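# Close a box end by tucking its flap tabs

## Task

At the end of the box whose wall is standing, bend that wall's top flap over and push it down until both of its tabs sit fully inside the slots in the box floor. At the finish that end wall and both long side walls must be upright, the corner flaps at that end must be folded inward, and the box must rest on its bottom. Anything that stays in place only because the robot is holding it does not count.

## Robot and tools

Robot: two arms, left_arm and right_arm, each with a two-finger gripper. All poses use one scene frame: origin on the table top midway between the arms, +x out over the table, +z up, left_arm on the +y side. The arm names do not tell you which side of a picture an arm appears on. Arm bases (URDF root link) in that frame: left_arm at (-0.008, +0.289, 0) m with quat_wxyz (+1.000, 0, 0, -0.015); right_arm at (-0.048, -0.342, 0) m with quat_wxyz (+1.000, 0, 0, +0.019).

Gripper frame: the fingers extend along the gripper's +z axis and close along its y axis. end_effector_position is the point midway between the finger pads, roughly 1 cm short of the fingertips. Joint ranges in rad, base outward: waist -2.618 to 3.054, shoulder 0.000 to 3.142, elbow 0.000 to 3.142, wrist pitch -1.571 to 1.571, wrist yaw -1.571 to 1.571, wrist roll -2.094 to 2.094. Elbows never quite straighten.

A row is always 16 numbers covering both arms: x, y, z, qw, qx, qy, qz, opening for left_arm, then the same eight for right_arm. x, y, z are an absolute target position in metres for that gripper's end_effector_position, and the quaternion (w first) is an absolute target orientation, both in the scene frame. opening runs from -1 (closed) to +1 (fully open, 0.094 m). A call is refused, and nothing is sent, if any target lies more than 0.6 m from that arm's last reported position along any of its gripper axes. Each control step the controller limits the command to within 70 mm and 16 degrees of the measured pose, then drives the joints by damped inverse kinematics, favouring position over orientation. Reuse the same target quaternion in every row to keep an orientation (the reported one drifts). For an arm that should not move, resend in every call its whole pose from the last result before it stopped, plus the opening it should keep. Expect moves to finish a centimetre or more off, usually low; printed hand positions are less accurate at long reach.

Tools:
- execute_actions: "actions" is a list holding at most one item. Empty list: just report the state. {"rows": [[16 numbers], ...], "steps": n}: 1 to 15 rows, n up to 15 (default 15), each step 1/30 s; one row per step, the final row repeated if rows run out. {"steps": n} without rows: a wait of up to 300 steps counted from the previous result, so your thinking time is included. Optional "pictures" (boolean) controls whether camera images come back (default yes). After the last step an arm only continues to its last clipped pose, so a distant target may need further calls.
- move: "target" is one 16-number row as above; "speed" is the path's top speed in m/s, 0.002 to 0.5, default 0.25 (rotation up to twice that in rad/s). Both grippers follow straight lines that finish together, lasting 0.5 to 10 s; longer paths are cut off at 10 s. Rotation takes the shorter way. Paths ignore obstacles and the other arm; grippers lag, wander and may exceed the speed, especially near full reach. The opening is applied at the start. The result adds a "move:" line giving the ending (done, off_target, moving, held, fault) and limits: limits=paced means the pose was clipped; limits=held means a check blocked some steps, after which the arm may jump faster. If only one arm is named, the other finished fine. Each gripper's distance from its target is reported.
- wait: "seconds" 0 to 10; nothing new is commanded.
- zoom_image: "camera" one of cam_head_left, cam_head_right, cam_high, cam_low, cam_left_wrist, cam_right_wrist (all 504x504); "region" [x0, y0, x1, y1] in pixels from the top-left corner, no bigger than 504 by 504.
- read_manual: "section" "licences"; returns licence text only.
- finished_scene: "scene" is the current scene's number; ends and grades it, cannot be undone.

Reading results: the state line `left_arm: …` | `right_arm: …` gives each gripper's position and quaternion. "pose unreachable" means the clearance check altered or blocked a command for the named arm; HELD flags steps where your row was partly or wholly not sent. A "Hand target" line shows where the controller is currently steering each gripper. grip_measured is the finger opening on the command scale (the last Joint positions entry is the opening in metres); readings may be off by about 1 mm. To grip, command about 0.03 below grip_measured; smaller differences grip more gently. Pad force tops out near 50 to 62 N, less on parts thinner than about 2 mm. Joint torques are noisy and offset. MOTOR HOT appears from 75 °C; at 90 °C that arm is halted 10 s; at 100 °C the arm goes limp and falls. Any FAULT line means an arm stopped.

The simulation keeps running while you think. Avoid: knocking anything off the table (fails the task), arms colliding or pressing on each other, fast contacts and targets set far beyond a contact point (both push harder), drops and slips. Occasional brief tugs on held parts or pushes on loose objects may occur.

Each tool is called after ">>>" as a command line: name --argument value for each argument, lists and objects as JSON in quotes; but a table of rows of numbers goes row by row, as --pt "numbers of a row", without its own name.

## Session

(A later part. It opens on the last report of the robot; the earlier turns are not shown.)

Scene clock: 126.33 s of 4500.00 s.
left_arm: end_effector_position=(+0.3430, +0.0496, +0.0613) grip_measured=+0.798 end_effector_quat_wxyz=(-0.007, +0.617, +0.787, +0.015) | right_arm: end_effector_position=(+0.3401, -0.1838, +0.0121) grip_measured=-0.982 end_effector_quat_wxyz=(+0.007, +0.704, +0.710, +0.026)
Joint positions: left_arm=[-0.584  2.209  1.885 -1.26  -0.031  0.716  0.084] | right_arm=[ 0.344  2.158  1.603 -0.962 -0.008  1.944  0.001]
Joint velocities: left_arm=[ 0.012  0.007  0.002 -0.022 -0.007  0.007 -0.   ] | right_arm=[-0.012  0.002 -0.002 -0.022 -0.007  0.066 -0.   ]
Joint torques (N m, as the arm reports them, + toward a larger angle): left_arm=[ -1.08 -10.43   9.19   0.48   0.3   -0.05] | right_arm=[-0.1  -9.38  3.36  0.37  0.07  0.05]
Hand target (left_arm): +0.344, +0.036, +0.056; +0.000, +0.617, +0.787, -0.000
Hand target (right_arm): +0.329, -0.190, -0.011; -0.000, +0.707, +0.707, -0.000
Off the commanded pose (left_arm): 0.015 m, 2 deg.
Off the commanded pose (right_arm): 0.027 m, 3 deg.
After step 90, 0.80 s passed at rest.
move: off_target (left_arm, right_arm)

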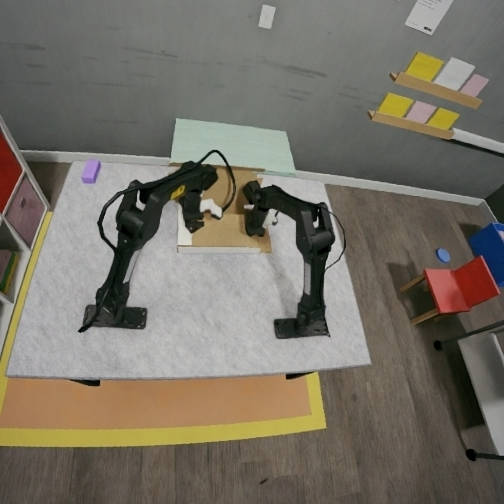

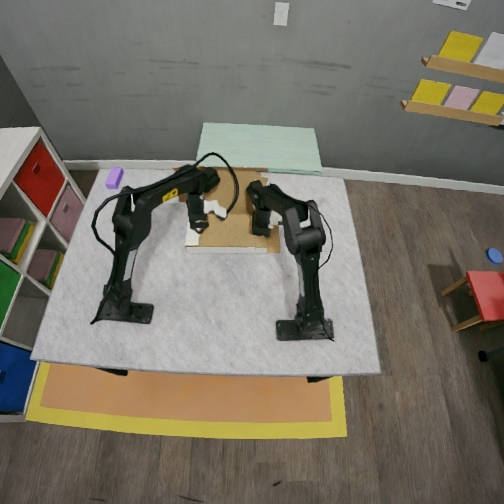

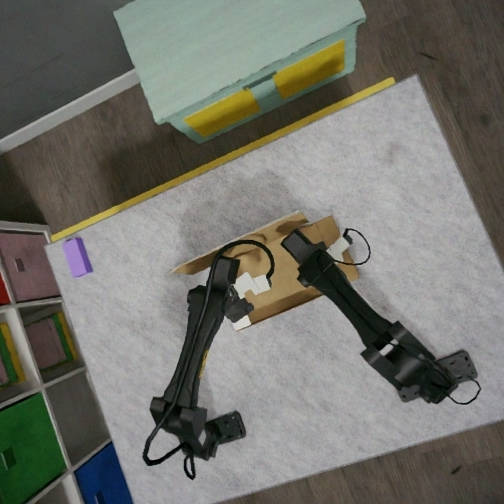

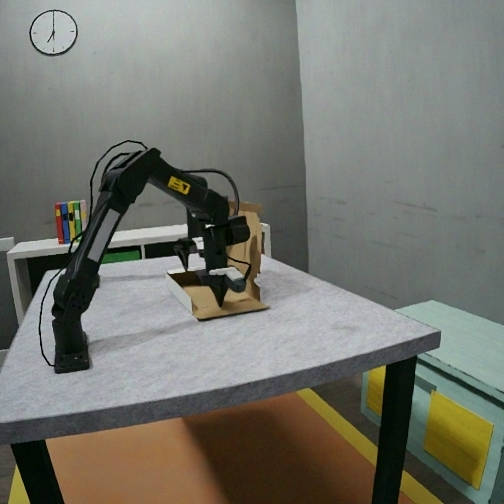

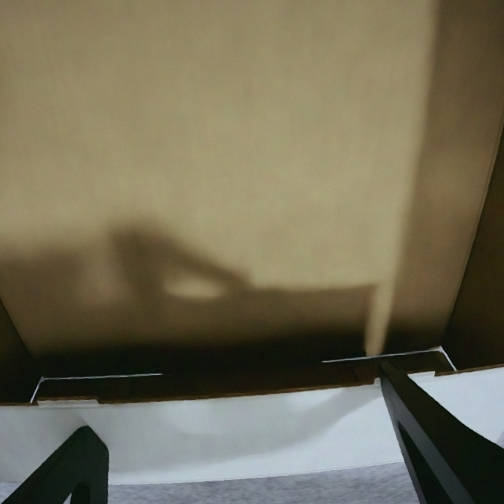

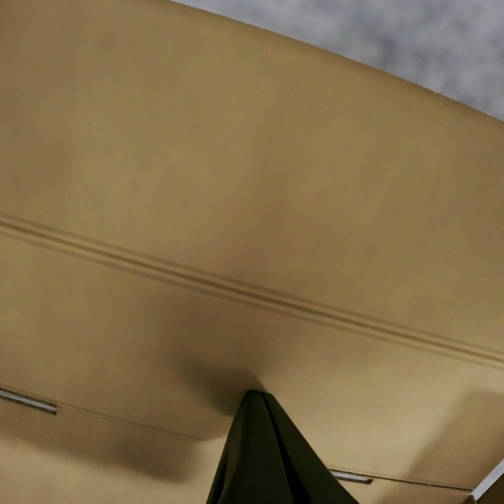

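>>> move --target '[0.345,0.046,0.036,0,0.63,0.777,0,0.8,0.33,-0.19,-0.012,0,0.707,0.707,0,-1]' --speed 0.02

>>> zoom_image --camera "cam_head_right" --region '[160,180,260,270]'

Scene clock: 131.43 s of 4500.00 s.
left_arm: end_effector_position=(+0.3458, +0.0465, +0.0493) grip_measured=+0.798 end_effector_quat_wxyz=(+0.003, +0.628, +0.778, +0.013) | right_arm: end_effector_position=(+0.3401, -0.1838, +0.0121) grip_measured=-0.982 end_effector_quat_wxyz=(+0.007, +0.704, +0.710, +0.026)
Joint positions: left_arm=[-0.585  2.209  1.838 -1.191 -0.026  0.745  0.084] | right_arm=[ 0.344  2.158  1.603 -0.962 -0.008  1.944  0.001]
Joint velocities: left_arm=[ 0.002  0.012  0.002 -0.022 -0.007 -0.051 -0.002] | right_arm=[ 0.007 -0.017  0.002 -0.022 -0.051 -0.095  0.   ]
Joint torques (N m, as the arm reports them, + toward a larger angle): left_arm=[  0.64 -11.36   4.57   0.65   0.25   0.18] | right_arm=[-0.09 -9.38  3.35  0.37  0.06  0.05]
Hand target (left_arm): +0.345, +0.046, +0.036; -0.000, +0.630, +0.777, +0.000
Hand target (right_arm): +0.329, -0.190, -0.011; -0.000, +0.707, +0.707, -0.000
Off the commanded pose (left_arm): 0.013 m, 2 deg.
Off the commanded pose (right_arm): 0.027 m, 3 deg.
After step 90, 0.30 s passed at rest.
move: off_target (left_arm, right_arm)

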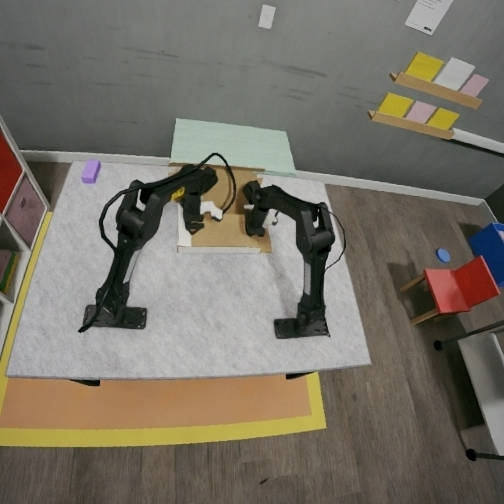

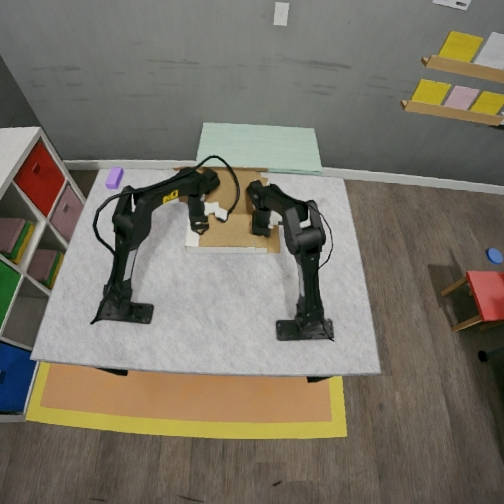

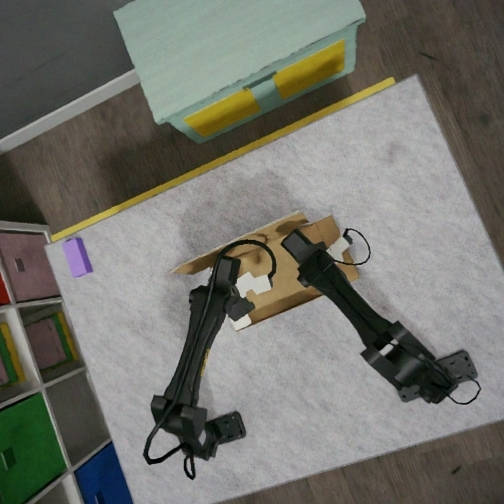

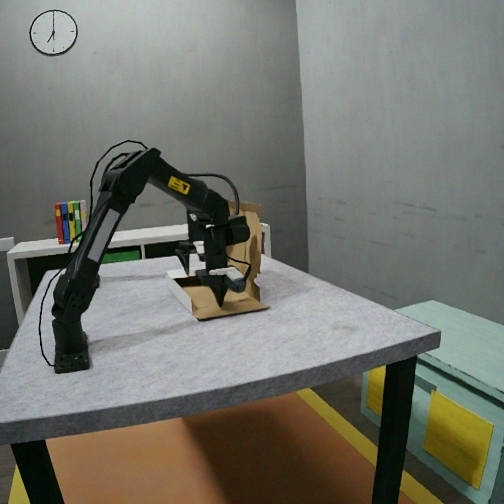

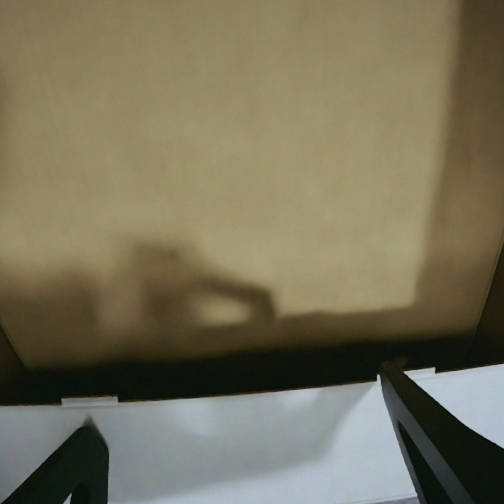

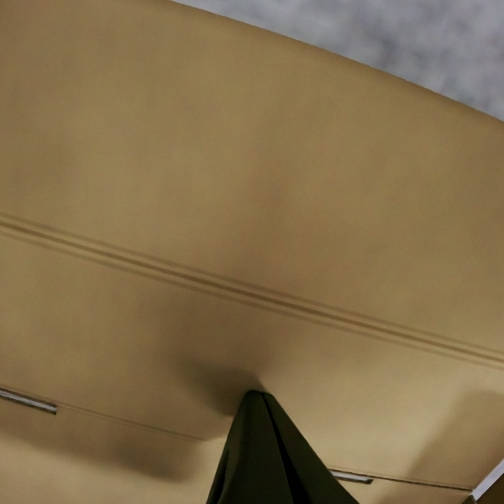

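Region (160, 180, 260, 270) of cam_head_right's 504x504 image, scaled by 5.040, with more detail than that image has; it fills the top 454 rows of this view, and the rest is white.

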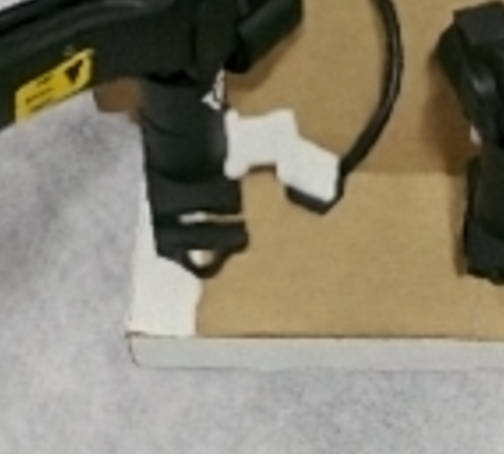

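>>> move --target '[0.345,0.052,0.012,0,0.63,0.777,0,0.8,0.33,-0.19,-0.012,0,0.707,0.707,0,-1]' --speed 0.02

>>> zoom_image --camera "cam_head_right" --region '[160,180,260,270]'

Scene clock: 136.93 s of 4500.00 s.
left_arm: end_effector_position=(+0.3506, +0.0437, +0.0292) grip_measured=+0.798 end_effector_quat_wxyz=(+0.022, +0.632, +0.775, +0.007) | right_arm: end_effector_position=(+0.3401, -0.1838, +0.0121) grip_measured=-0.982 end_effector_quat_wxyz=(+0.007, +0.704, +0.710, +0.026)
Joint positions: left_arm=[-0.577  2.208  1.754 -1.071 -0.01   0.763  0.084] | right_arm=[ 0.344  2.158  1.603 -0.962 -0.008  1.944  0.001]
Joint velocities: left_arm=[-0.007 -0.002 -0.012  0.081  0.022 -0.125 -0.001] | right_arm=[-0.027 -0.002 -0.002  0.037  0.037 -0.037  0.   ]
Joint torques (N m, as the arm reports them, + toward a larger angle): left_arm=[  1.11 -10.67   4.1    0.46   0.08   0.09] | right_arm=[-0.1  -9.37  3.35  0.37  0.07  0.05]
Hand target (left_arm): +0.345, +0.052, +0.012; -0.000, +0.629, +0.777, -0.000
Hand target (right_arm): +0.329, -0.190, -0.011; -0.000, +0.707, +0.707, -0.000
Off the commanded pose (left_arm): 0.020 m, 3 deg.
Off the commanded pose (right_arm): 0.027 m, 3 deg.
After step 90, 0.40 s passed at rest.
move: off_target (left_arm, right_arm)

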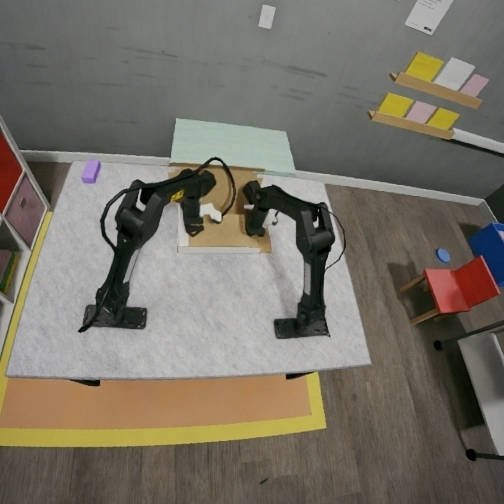

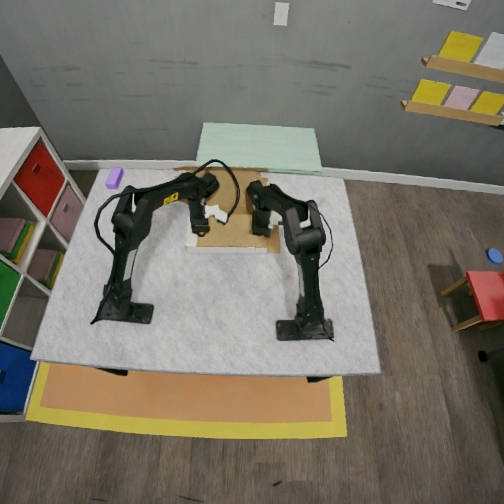

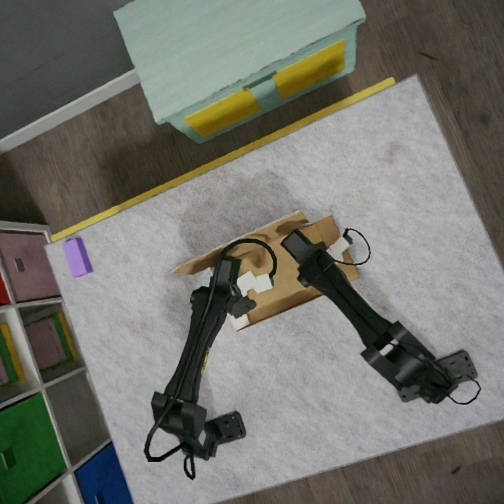

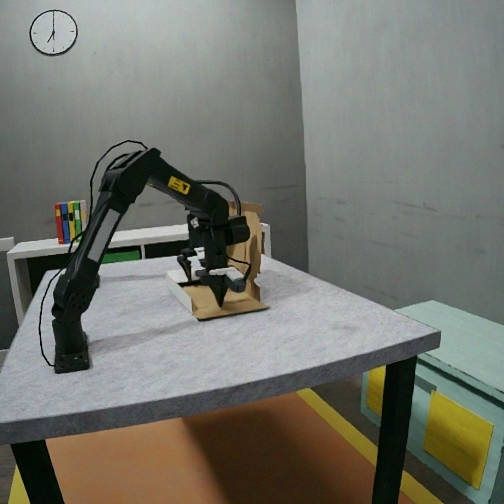

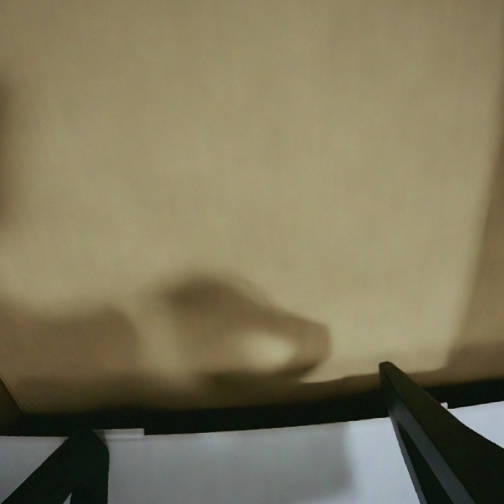

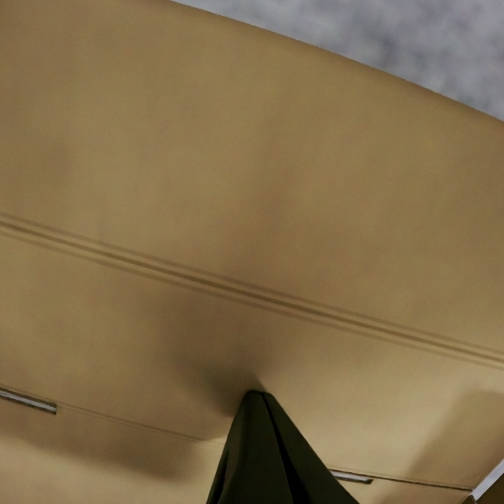

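Region (160, 180, 260, 270) of cam_head_right's 504x504 image, scaled by 5.040, with more detail than that image has; it fills the top 454 rows of this view, and the rest is white.

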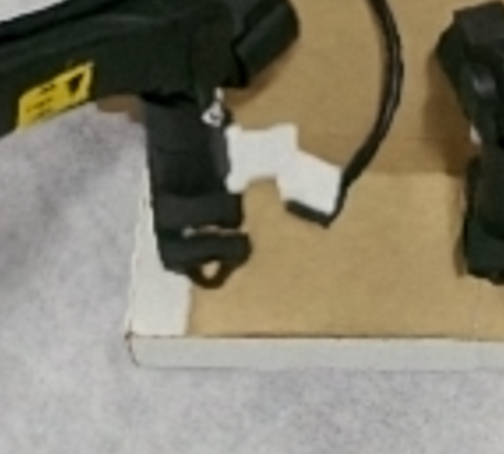

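>>> move --target '[0.345,0.078,0.016,0,0.63,0.777,0,0.8,0.33,-0.19,-0.012,0,0.707,0.707,0,-1]' --speed 0.02

>>> zoom_image --camera "cam_head_right" --region '[160,180,260,270]'

Scene clock: 142.70 s of 4500.00 s.
left_arm: end_effector_position=(+0.3494, +0.0589, +0.0218) grip_measured=+0.798 end_effector_quat_wxyz=(+0.023, +0.639, +0.769, -0.011) | right_arm: end_effector_position=(+0.3444, -0.1817, +0.0124) grip_measured=-0.982 end_effector_quat_wxyz=(+0.010, +0.703, +0.710, +0.035)
Joint positions: left_arm=[-0.533  2.18   1.679 -1.027  0.028  0.824  0.084] | right_arm=[ 0.344  2.158  1.603 -0.943 -0.01   1.944  0.001]
Joint velocities: left_arm=[-0.007  0.002  0.002  0.022  0.007  0.022  0.   ] | right_arm=[-0.007  0.012  0.002 -0.037  0.007  0.037  0.   ]
Joint torques (N m, as the arm reports them, + toward a larger angle): left_arm=[  1.92 -12.64   4.29   0.3   -0.3    0.08] | right_arm=[-0.09 -9.4   3.52  0.2   0.09  0.05]
Hand target (left_arm): +0.345, +0.078, +0.016; +0.000, +0.630, +0.777, -0.000
Hand target (right_arm): +0.329, -0.190, -0.011; -0.000, +0.707, +0.707, +0.000
Off the commanded pose (left_arm): 0.020 m, 3 deg.
Off the commanded pose (right_arm): 0.030 m, 4 deg.
After step 90, 0.63 s passed at rest.
move: off_target (left_arm, right_arm)

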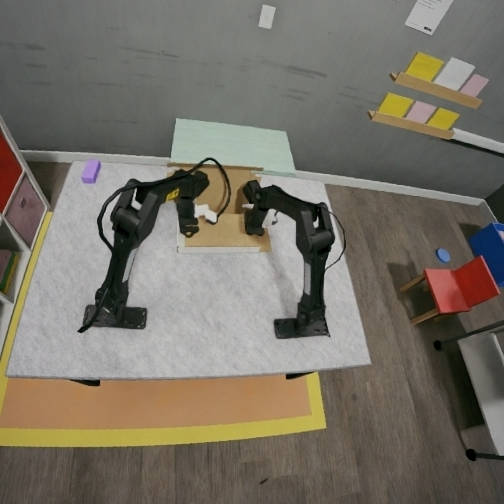

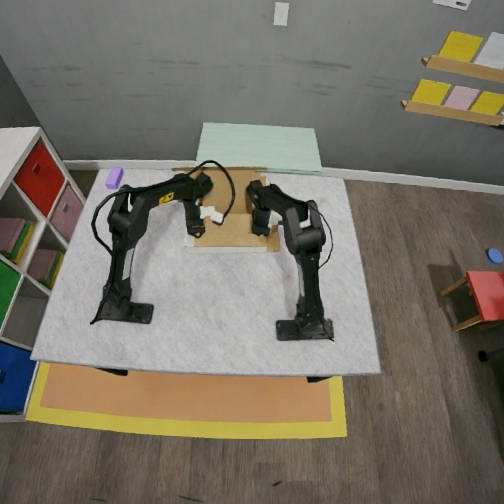

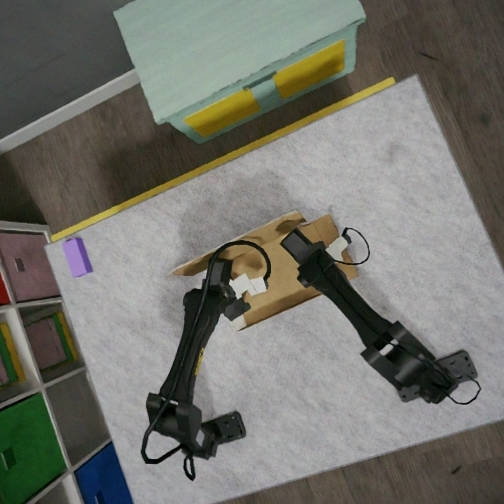

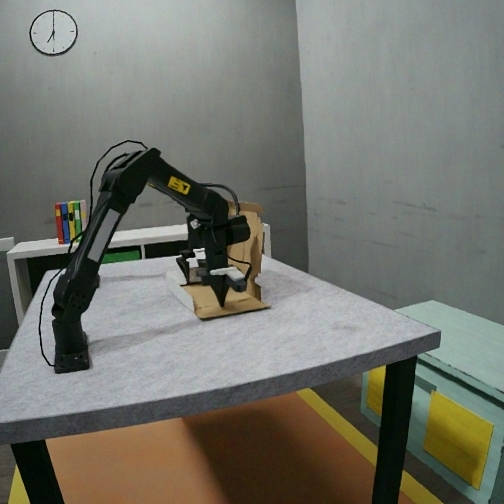

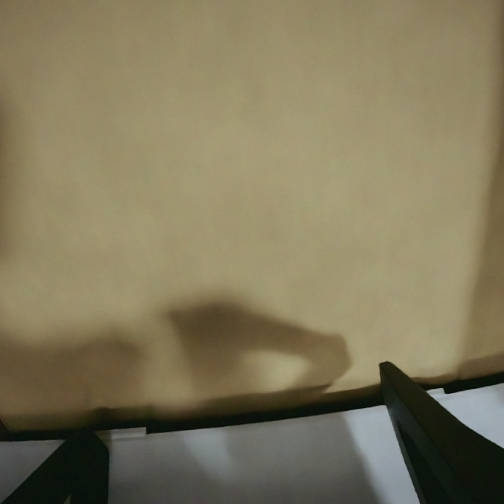

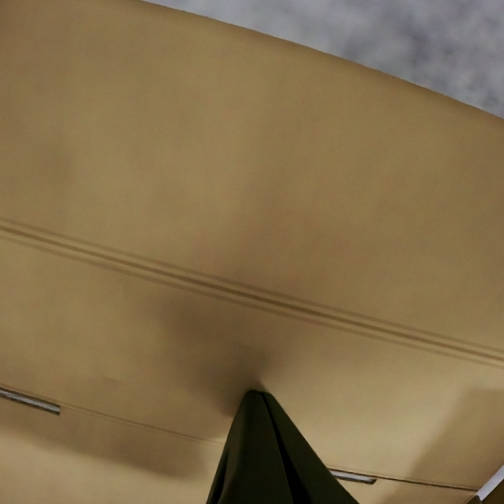

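Region (160, 180, 260, 270) of cam_head_right's 504x504 image, scaled by 5.040, with more detail than that image has; it fills the top 454 rows of this view, and the rest is white.

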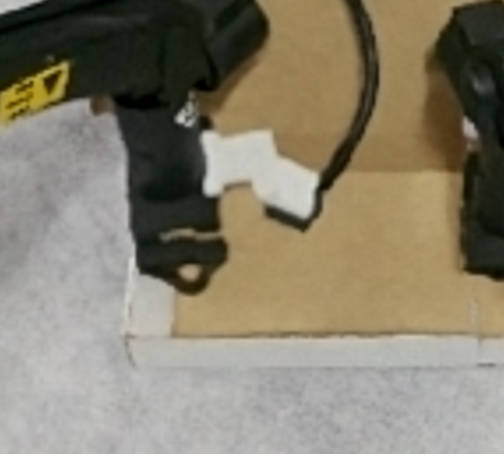

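>>> move --target '[0.345,0.095,0.012,0,0.63,0.777,0,0.8,0.325,-0.20,-0.02,0,0.707,0.707,0,-1]' --speed 0.02

>>> zoom_image --camera "cam_head_right" --region '[160,180,260,270]'

Scene clock: 148.77 s of 4500.00 s.
left_arm: end_effector_position=(+0.3492, +0.0632, +0.0206) grip_measured=+0.798 end_effector_quat_wxyz=(+0.037, +0.648, +0.760, -0.025) | right_arm: end_effector_position=(+0.3437, -0.1821, +0.0111) grip_measured=-0.982 end_effector_quat_wxyz=(+0.012, +0.703, +0.709, +0.048)
Joint positions: left_arm=[-0.511  2.151  1.624 -0.978  0.061  0.87   0.084] | right_arm=[ 0.341  2.134  1.556 -0.895 -0.016  1.942  0.001]
Joint velocities: left_arm=[-0.007  0.012  0.012  0.007 -0.022 -0.007 -0.001] | right_arm=[ 0.002 -0.017  0.002  0.022  0.007 -0.081 -0.001]
Joint torques (N m, as the arm reports them, + toward a larger angle): left_arm=[  3.02 -12.03   3.93   0.21  -0.64  -0.07] | right_arm=[-1.49 -8.74  2.02  0.2   0.14 -0.13]
Hand target (left_arm): +0.345, +0.094, +0.013; -0.000, +0.631, +0.776, -0.001
Hand target (right_arm): +0.324, -0.200, -0.018; -0.001, +0.707, +0.707, +0.000
Off the commanded pose (left_arm): 0.033 m, 6 deg.
Off the commanded pose (right_arm): 0.040 m, 6 deg.
After step 90, 0.73 s passed at rest.
move: off_target (left_arm, right_arm)

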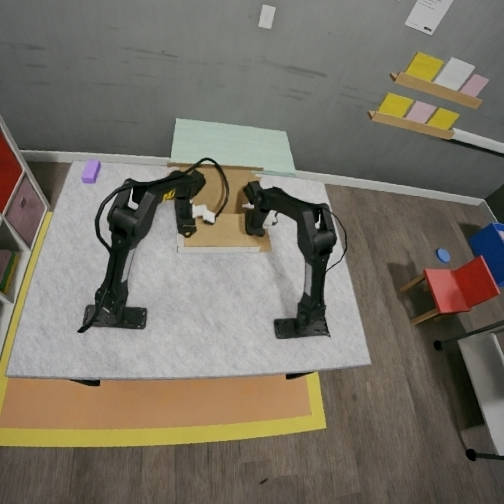

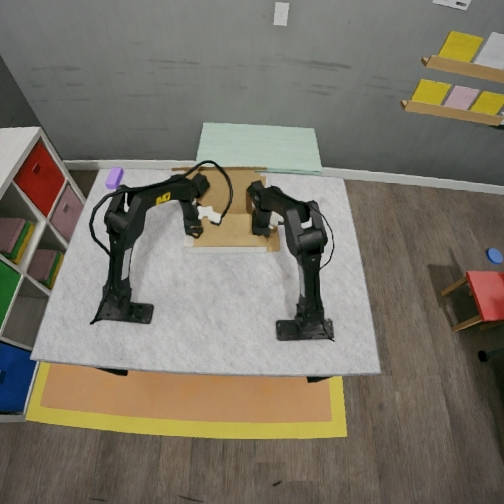

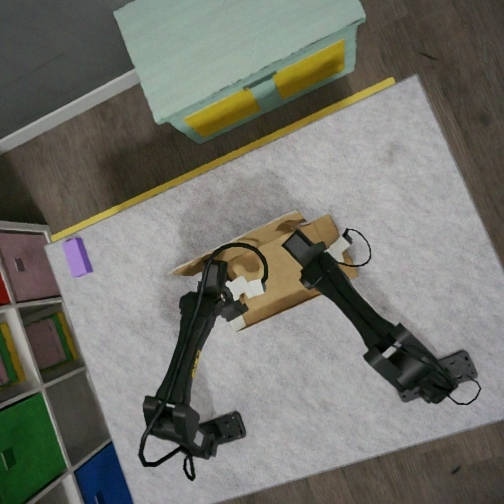

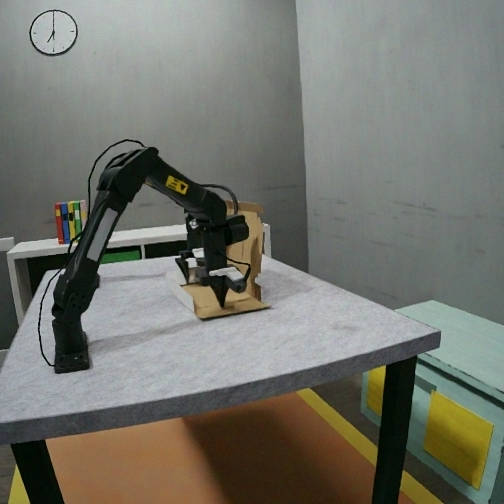

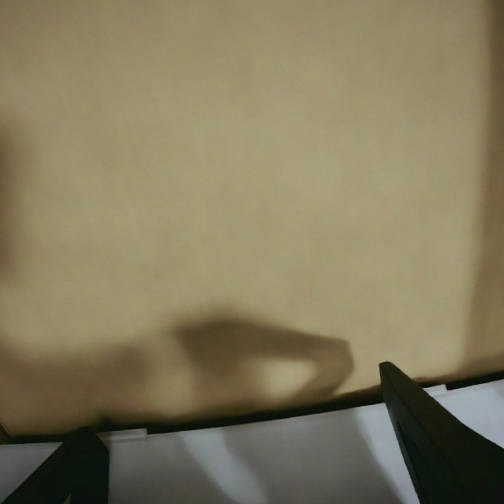

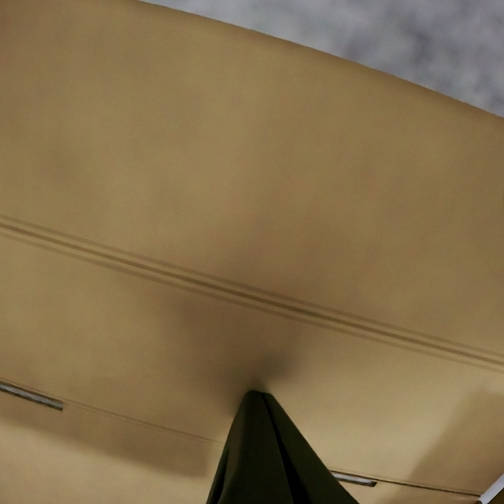

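Region (160, 180, 260, 270) of cam_head_right's 504x504 image, scaled by 5.040, with more detail than that image has; it fills the top 454 rows of this view, and the rest is white.

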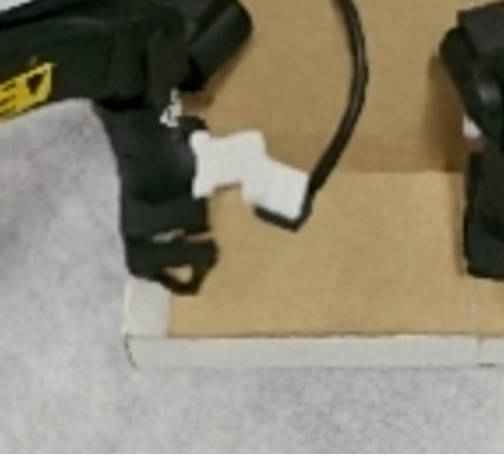

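>>> move --target '[0.345,0.045,0.022,-0.082,0.624,0.770,0.102,0.8,0.33,-0.19,-0.015,0,0.707,0.707,0,-1]' --speed 0.04

>>> move --target '[0.345,0.085,0.012,-0.082,0.624,0.770,0.102,0.8,0.325,-0.20,-0.02,0,0.707,0.707,0,-1]' --speed 0.02

>>> zoom_image --camera "cam_head_right" --region '[160,180,260,270]'

Scene clock: 161.33 s of 4500.00 s.
left_arm: end_effector_position=(+0.3444, +0.0463, +0.0200) grip_measured=+0.798 end_effector_quat_wxyz=(-0.077, +0.625, +0.771, +0.097) | right_arm: end_effector_position=(+0.3439, -0.1819, +0.0119) grip_measured=-0.982 end_effector_quat_wxyz=(+0.013, +0.703, +0.709, +0.049)
Joint positions: left_arm=[-0.655  2.405  2.029 -1.353 -0.192  0.662  0.084] | right_arm=[ 0.341  2.132  1.556 -0.894 -0.016  1.943  0.001]
Joint velocities: left_arm=[ 0.017 -0.017 -0.012 -0.007  0.037 -0.051 -0.001] | right_arm=[ 0.007  0.002 -0.017 -0.022  0.022 -0.051  0.   ]
Joint torques (N m, as the arm reports them, + toward a larger angle): left_arm=[ -0.66 -12.45   9.02  -0.06  -0.27  -0.04] | right_arm=[ 0.14 -6.78  7.36 -0.11  0.16  0.05]
Hand target (left_arm): +0.344, +0.045, +0.020; -0.082, +0.624, +0.771, +0.101
Hand target (right_arm): +0.329, -0.190, -0.014; -0.000, +0.707, +0.707, +0.001
Off the commanded pose (left_arm): 0.002 m, 1 deg.
Off the commanded pose (right_arm): 0.031 m, 6 deg.
After step 90, 4.83 s passed at rest.
move: off_target (right_arm)

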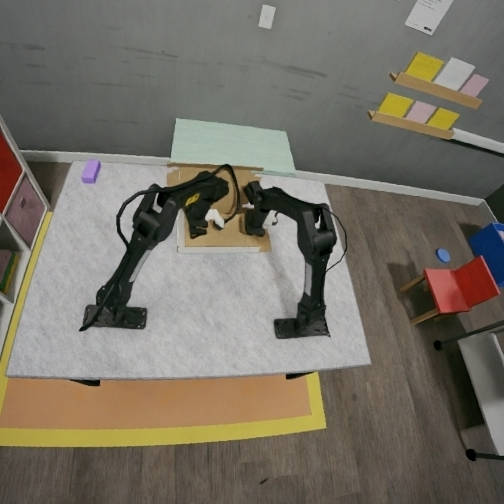

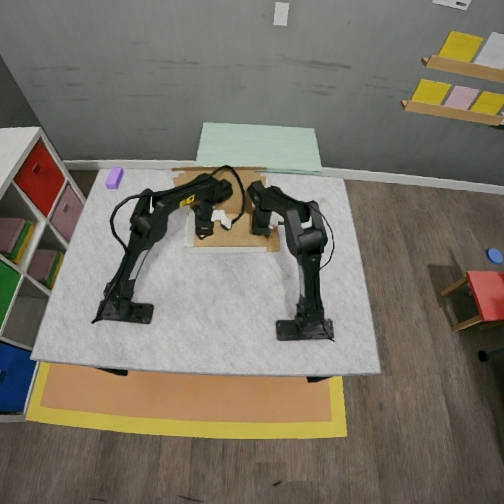

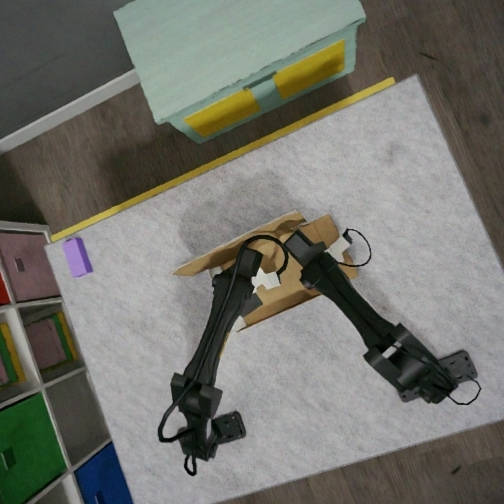

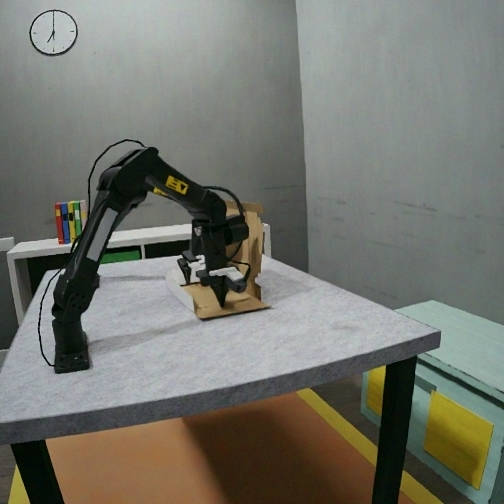

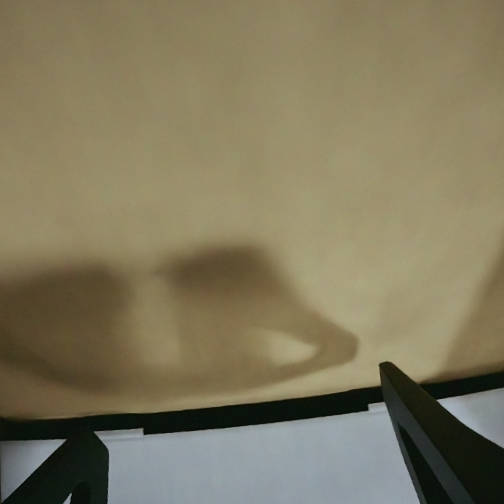

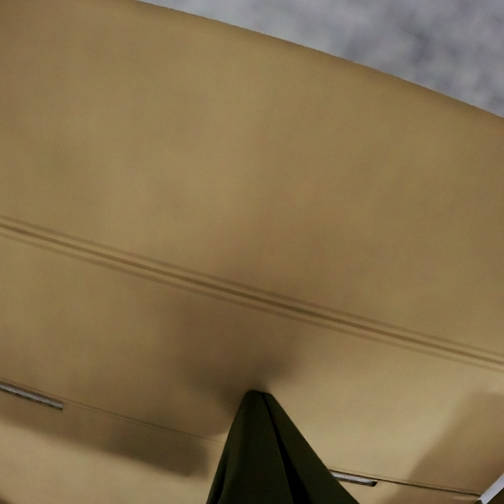

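Scene clock: 164.10 s of 4500.00 s.
left_arm: end_effector_position=(+0.3436, +0.0660, +0.0138) grip_measured=+0.798 end_effector_quat_wxyz=(-0.067, +0.634, +0.766, +0.086) | right_arm: end_effector_position=(+0.3452, -0.1803, +0.0121) grip_measured=-0.982 end_effector_quat_wxyz=(+0.012, +0.703, +0.709, +0.055)
Joint positions: left_arm=[-0.614  2.323  1.868 -1.243 -0.178  0.728  0.084] | right_arm=[ 0.341  2.13   1.553 -0.884 -0.022  1.942  0.001]
Joint velocities: left_arm=[-0.007 -0.012 -0.017  0.022  0.007  0.007  0.   ] | right_arm=[ 0.012  0.007 -0.007 -0.051  0.007 -0.095 -0.   ]
Joint torques (N m, as the arm reports them, + toward a larger angle): left_arm=[  2.2  -13.77   4.33   0.1   -0.49   0.05] | right_arm=[-1.48 -8.45  2.35  0.11  0.2  -0.12]
Hand target (left_arm): +0.345, +0.085, +0.012; -0.082, +0.624, +0.770, +0.102
Hand target (right_arm): +0.324, -0.199, -0.018; -0.001, +0.707, +0.707, +0.000
Off the commanded pose (left_arm): 0.019 m, 3 deg.
Off the commanded pose (right_arm): 0.043 m, 6 deg.
move: off_target (left_arm, right_arm)

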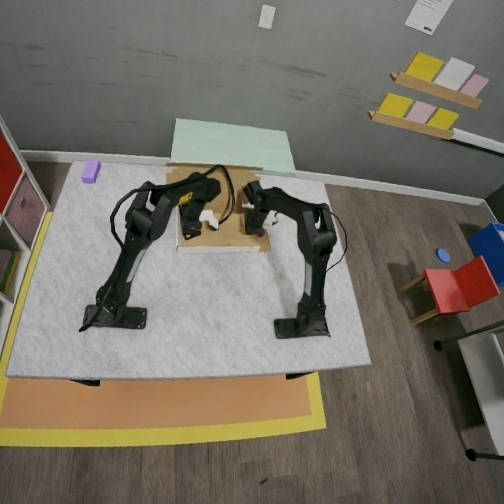

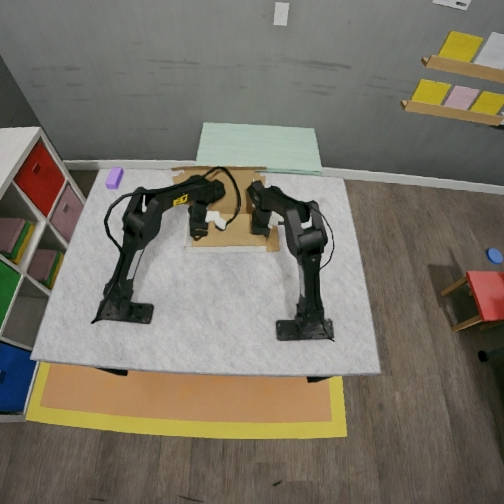

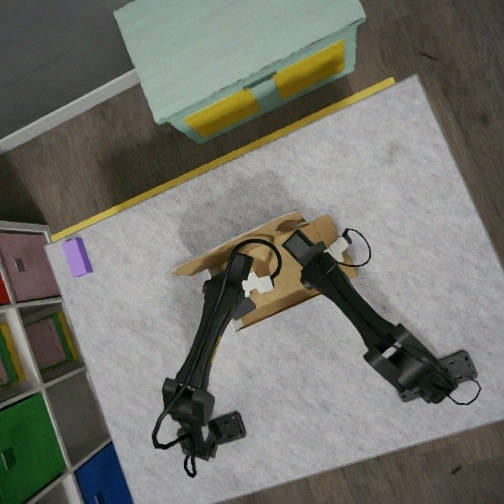

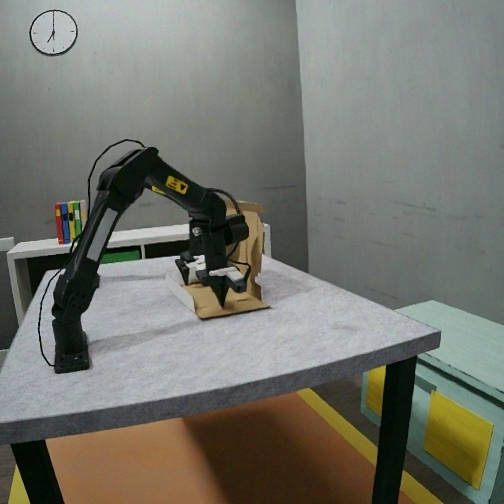

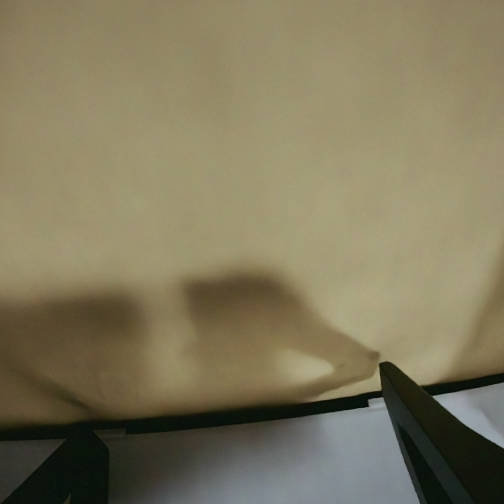

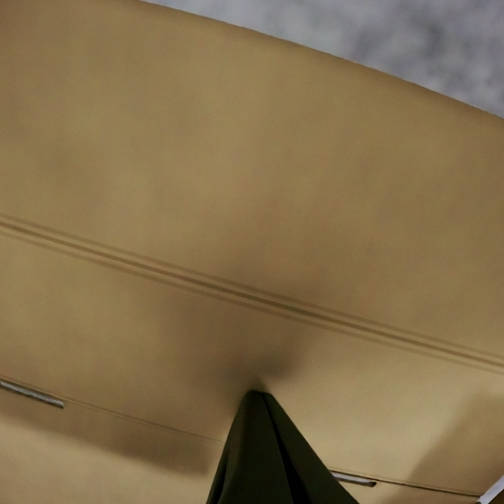

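Region (160, 180, 260, 270) of cam_head_right's 504x504 image, scaled by 5.040, with more detail than that image has; it fills the top 454 rows of this view, and the rest is white.

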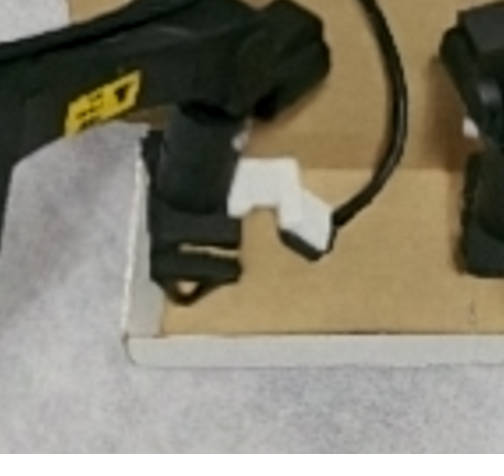

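>>> move --target '[0.345,0.098,0.02,-0.082,0.624,0.770,0.102,0.8,0.325,-0.20,-0.02,0,0.707,0.707,0,-1]' --speed 0.02

>>> zoom_image --camera "cam_head_right" --region '[160,180,260,270]'

Scene clock: 172.27 s of 4500.00 s.
left_arm: end_effector_position=(+0.3456, +0.0716, +0.0190) grip_measured=+0.798 end_effector_quat_wxyz=(-0.057, +0.638, +0.764, +0.078) | right_arm: end_effector_position=(+0.3471, -0.1781, +0.0122) grip_measured=-0.982 end_effector_quat_wxyz=(+0.011, +0.702, +0.709, +0.062)
Joint positions: left_arm=[-0.594  2.288  1.833 -1.22  -0.164  0.759  0.084] | right_arm=[ 0.341  2.129  1.551 -0.871 -0.03   1.942  0.001]
Joint velocities: left_arm=[ 0.002 -0.012 -0.017 -0.066  0.022 -0.022 -0.001] | right_arm=[-0.002 -0.007  0.002 -0.081 -0.007  0.007 -0.002]
Joint torques (N m, as the arm reports them, + toward a larger angle): left_arm=[  2.47 -13.69   4.5   -0.06  -0.72  -0.05] | right_arm=[-1.46 -8.32  2.78 -0.01  0.29 -0.11]
Hand target (left_arm): +0.345, +0.097, +0.020; -0.082, +0.625, +0.770, +0.102
Hand target (right_arm): +0.324, -0.199, -0.018; -0.002, +0.707, +0.708, +0.000
Off the commanded pose (left_arm): 0.026 m, 4 deg.
Off the commanded pose (right_arm): 0.045 m, 7 deg.
After step 90, 2.13 s passed at rest.
move: off_target (left_arm, right_arm)

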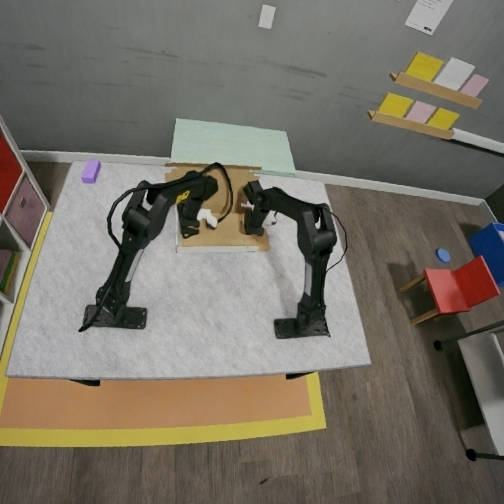

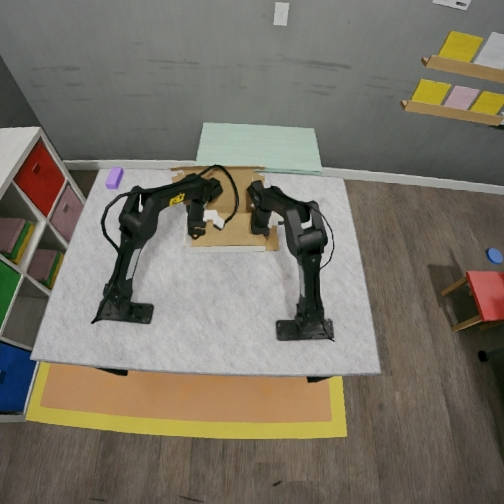

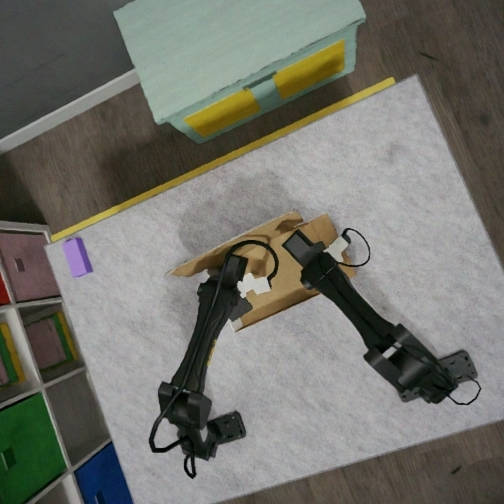

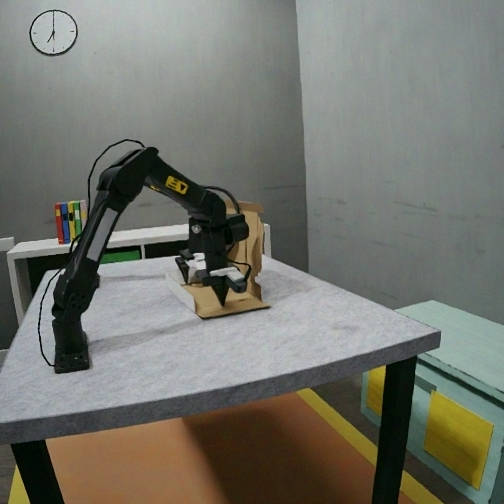

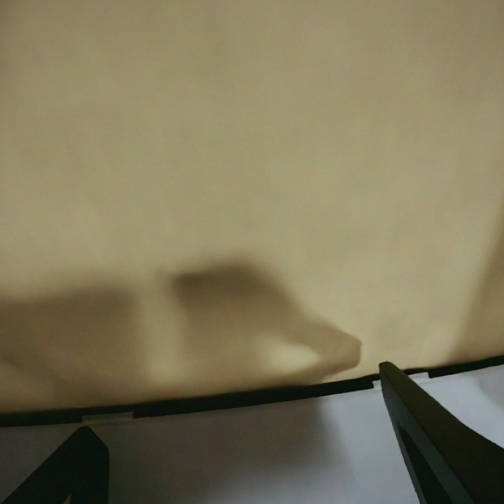

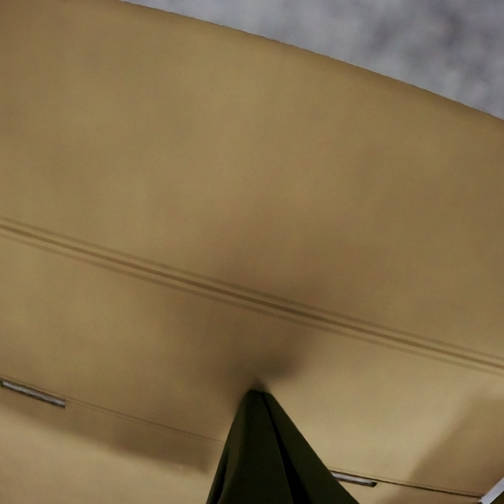

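Region (160, 180, 260, 270) of cam_head_right's 504x504 image, scaled by 5.040, with more detail than that image has; it fills the top 454 rows of this view, and the rest is white.

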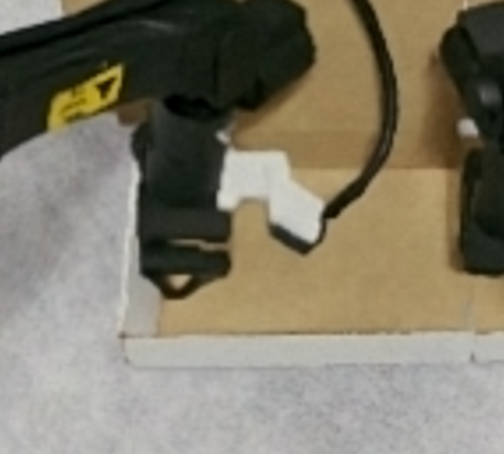

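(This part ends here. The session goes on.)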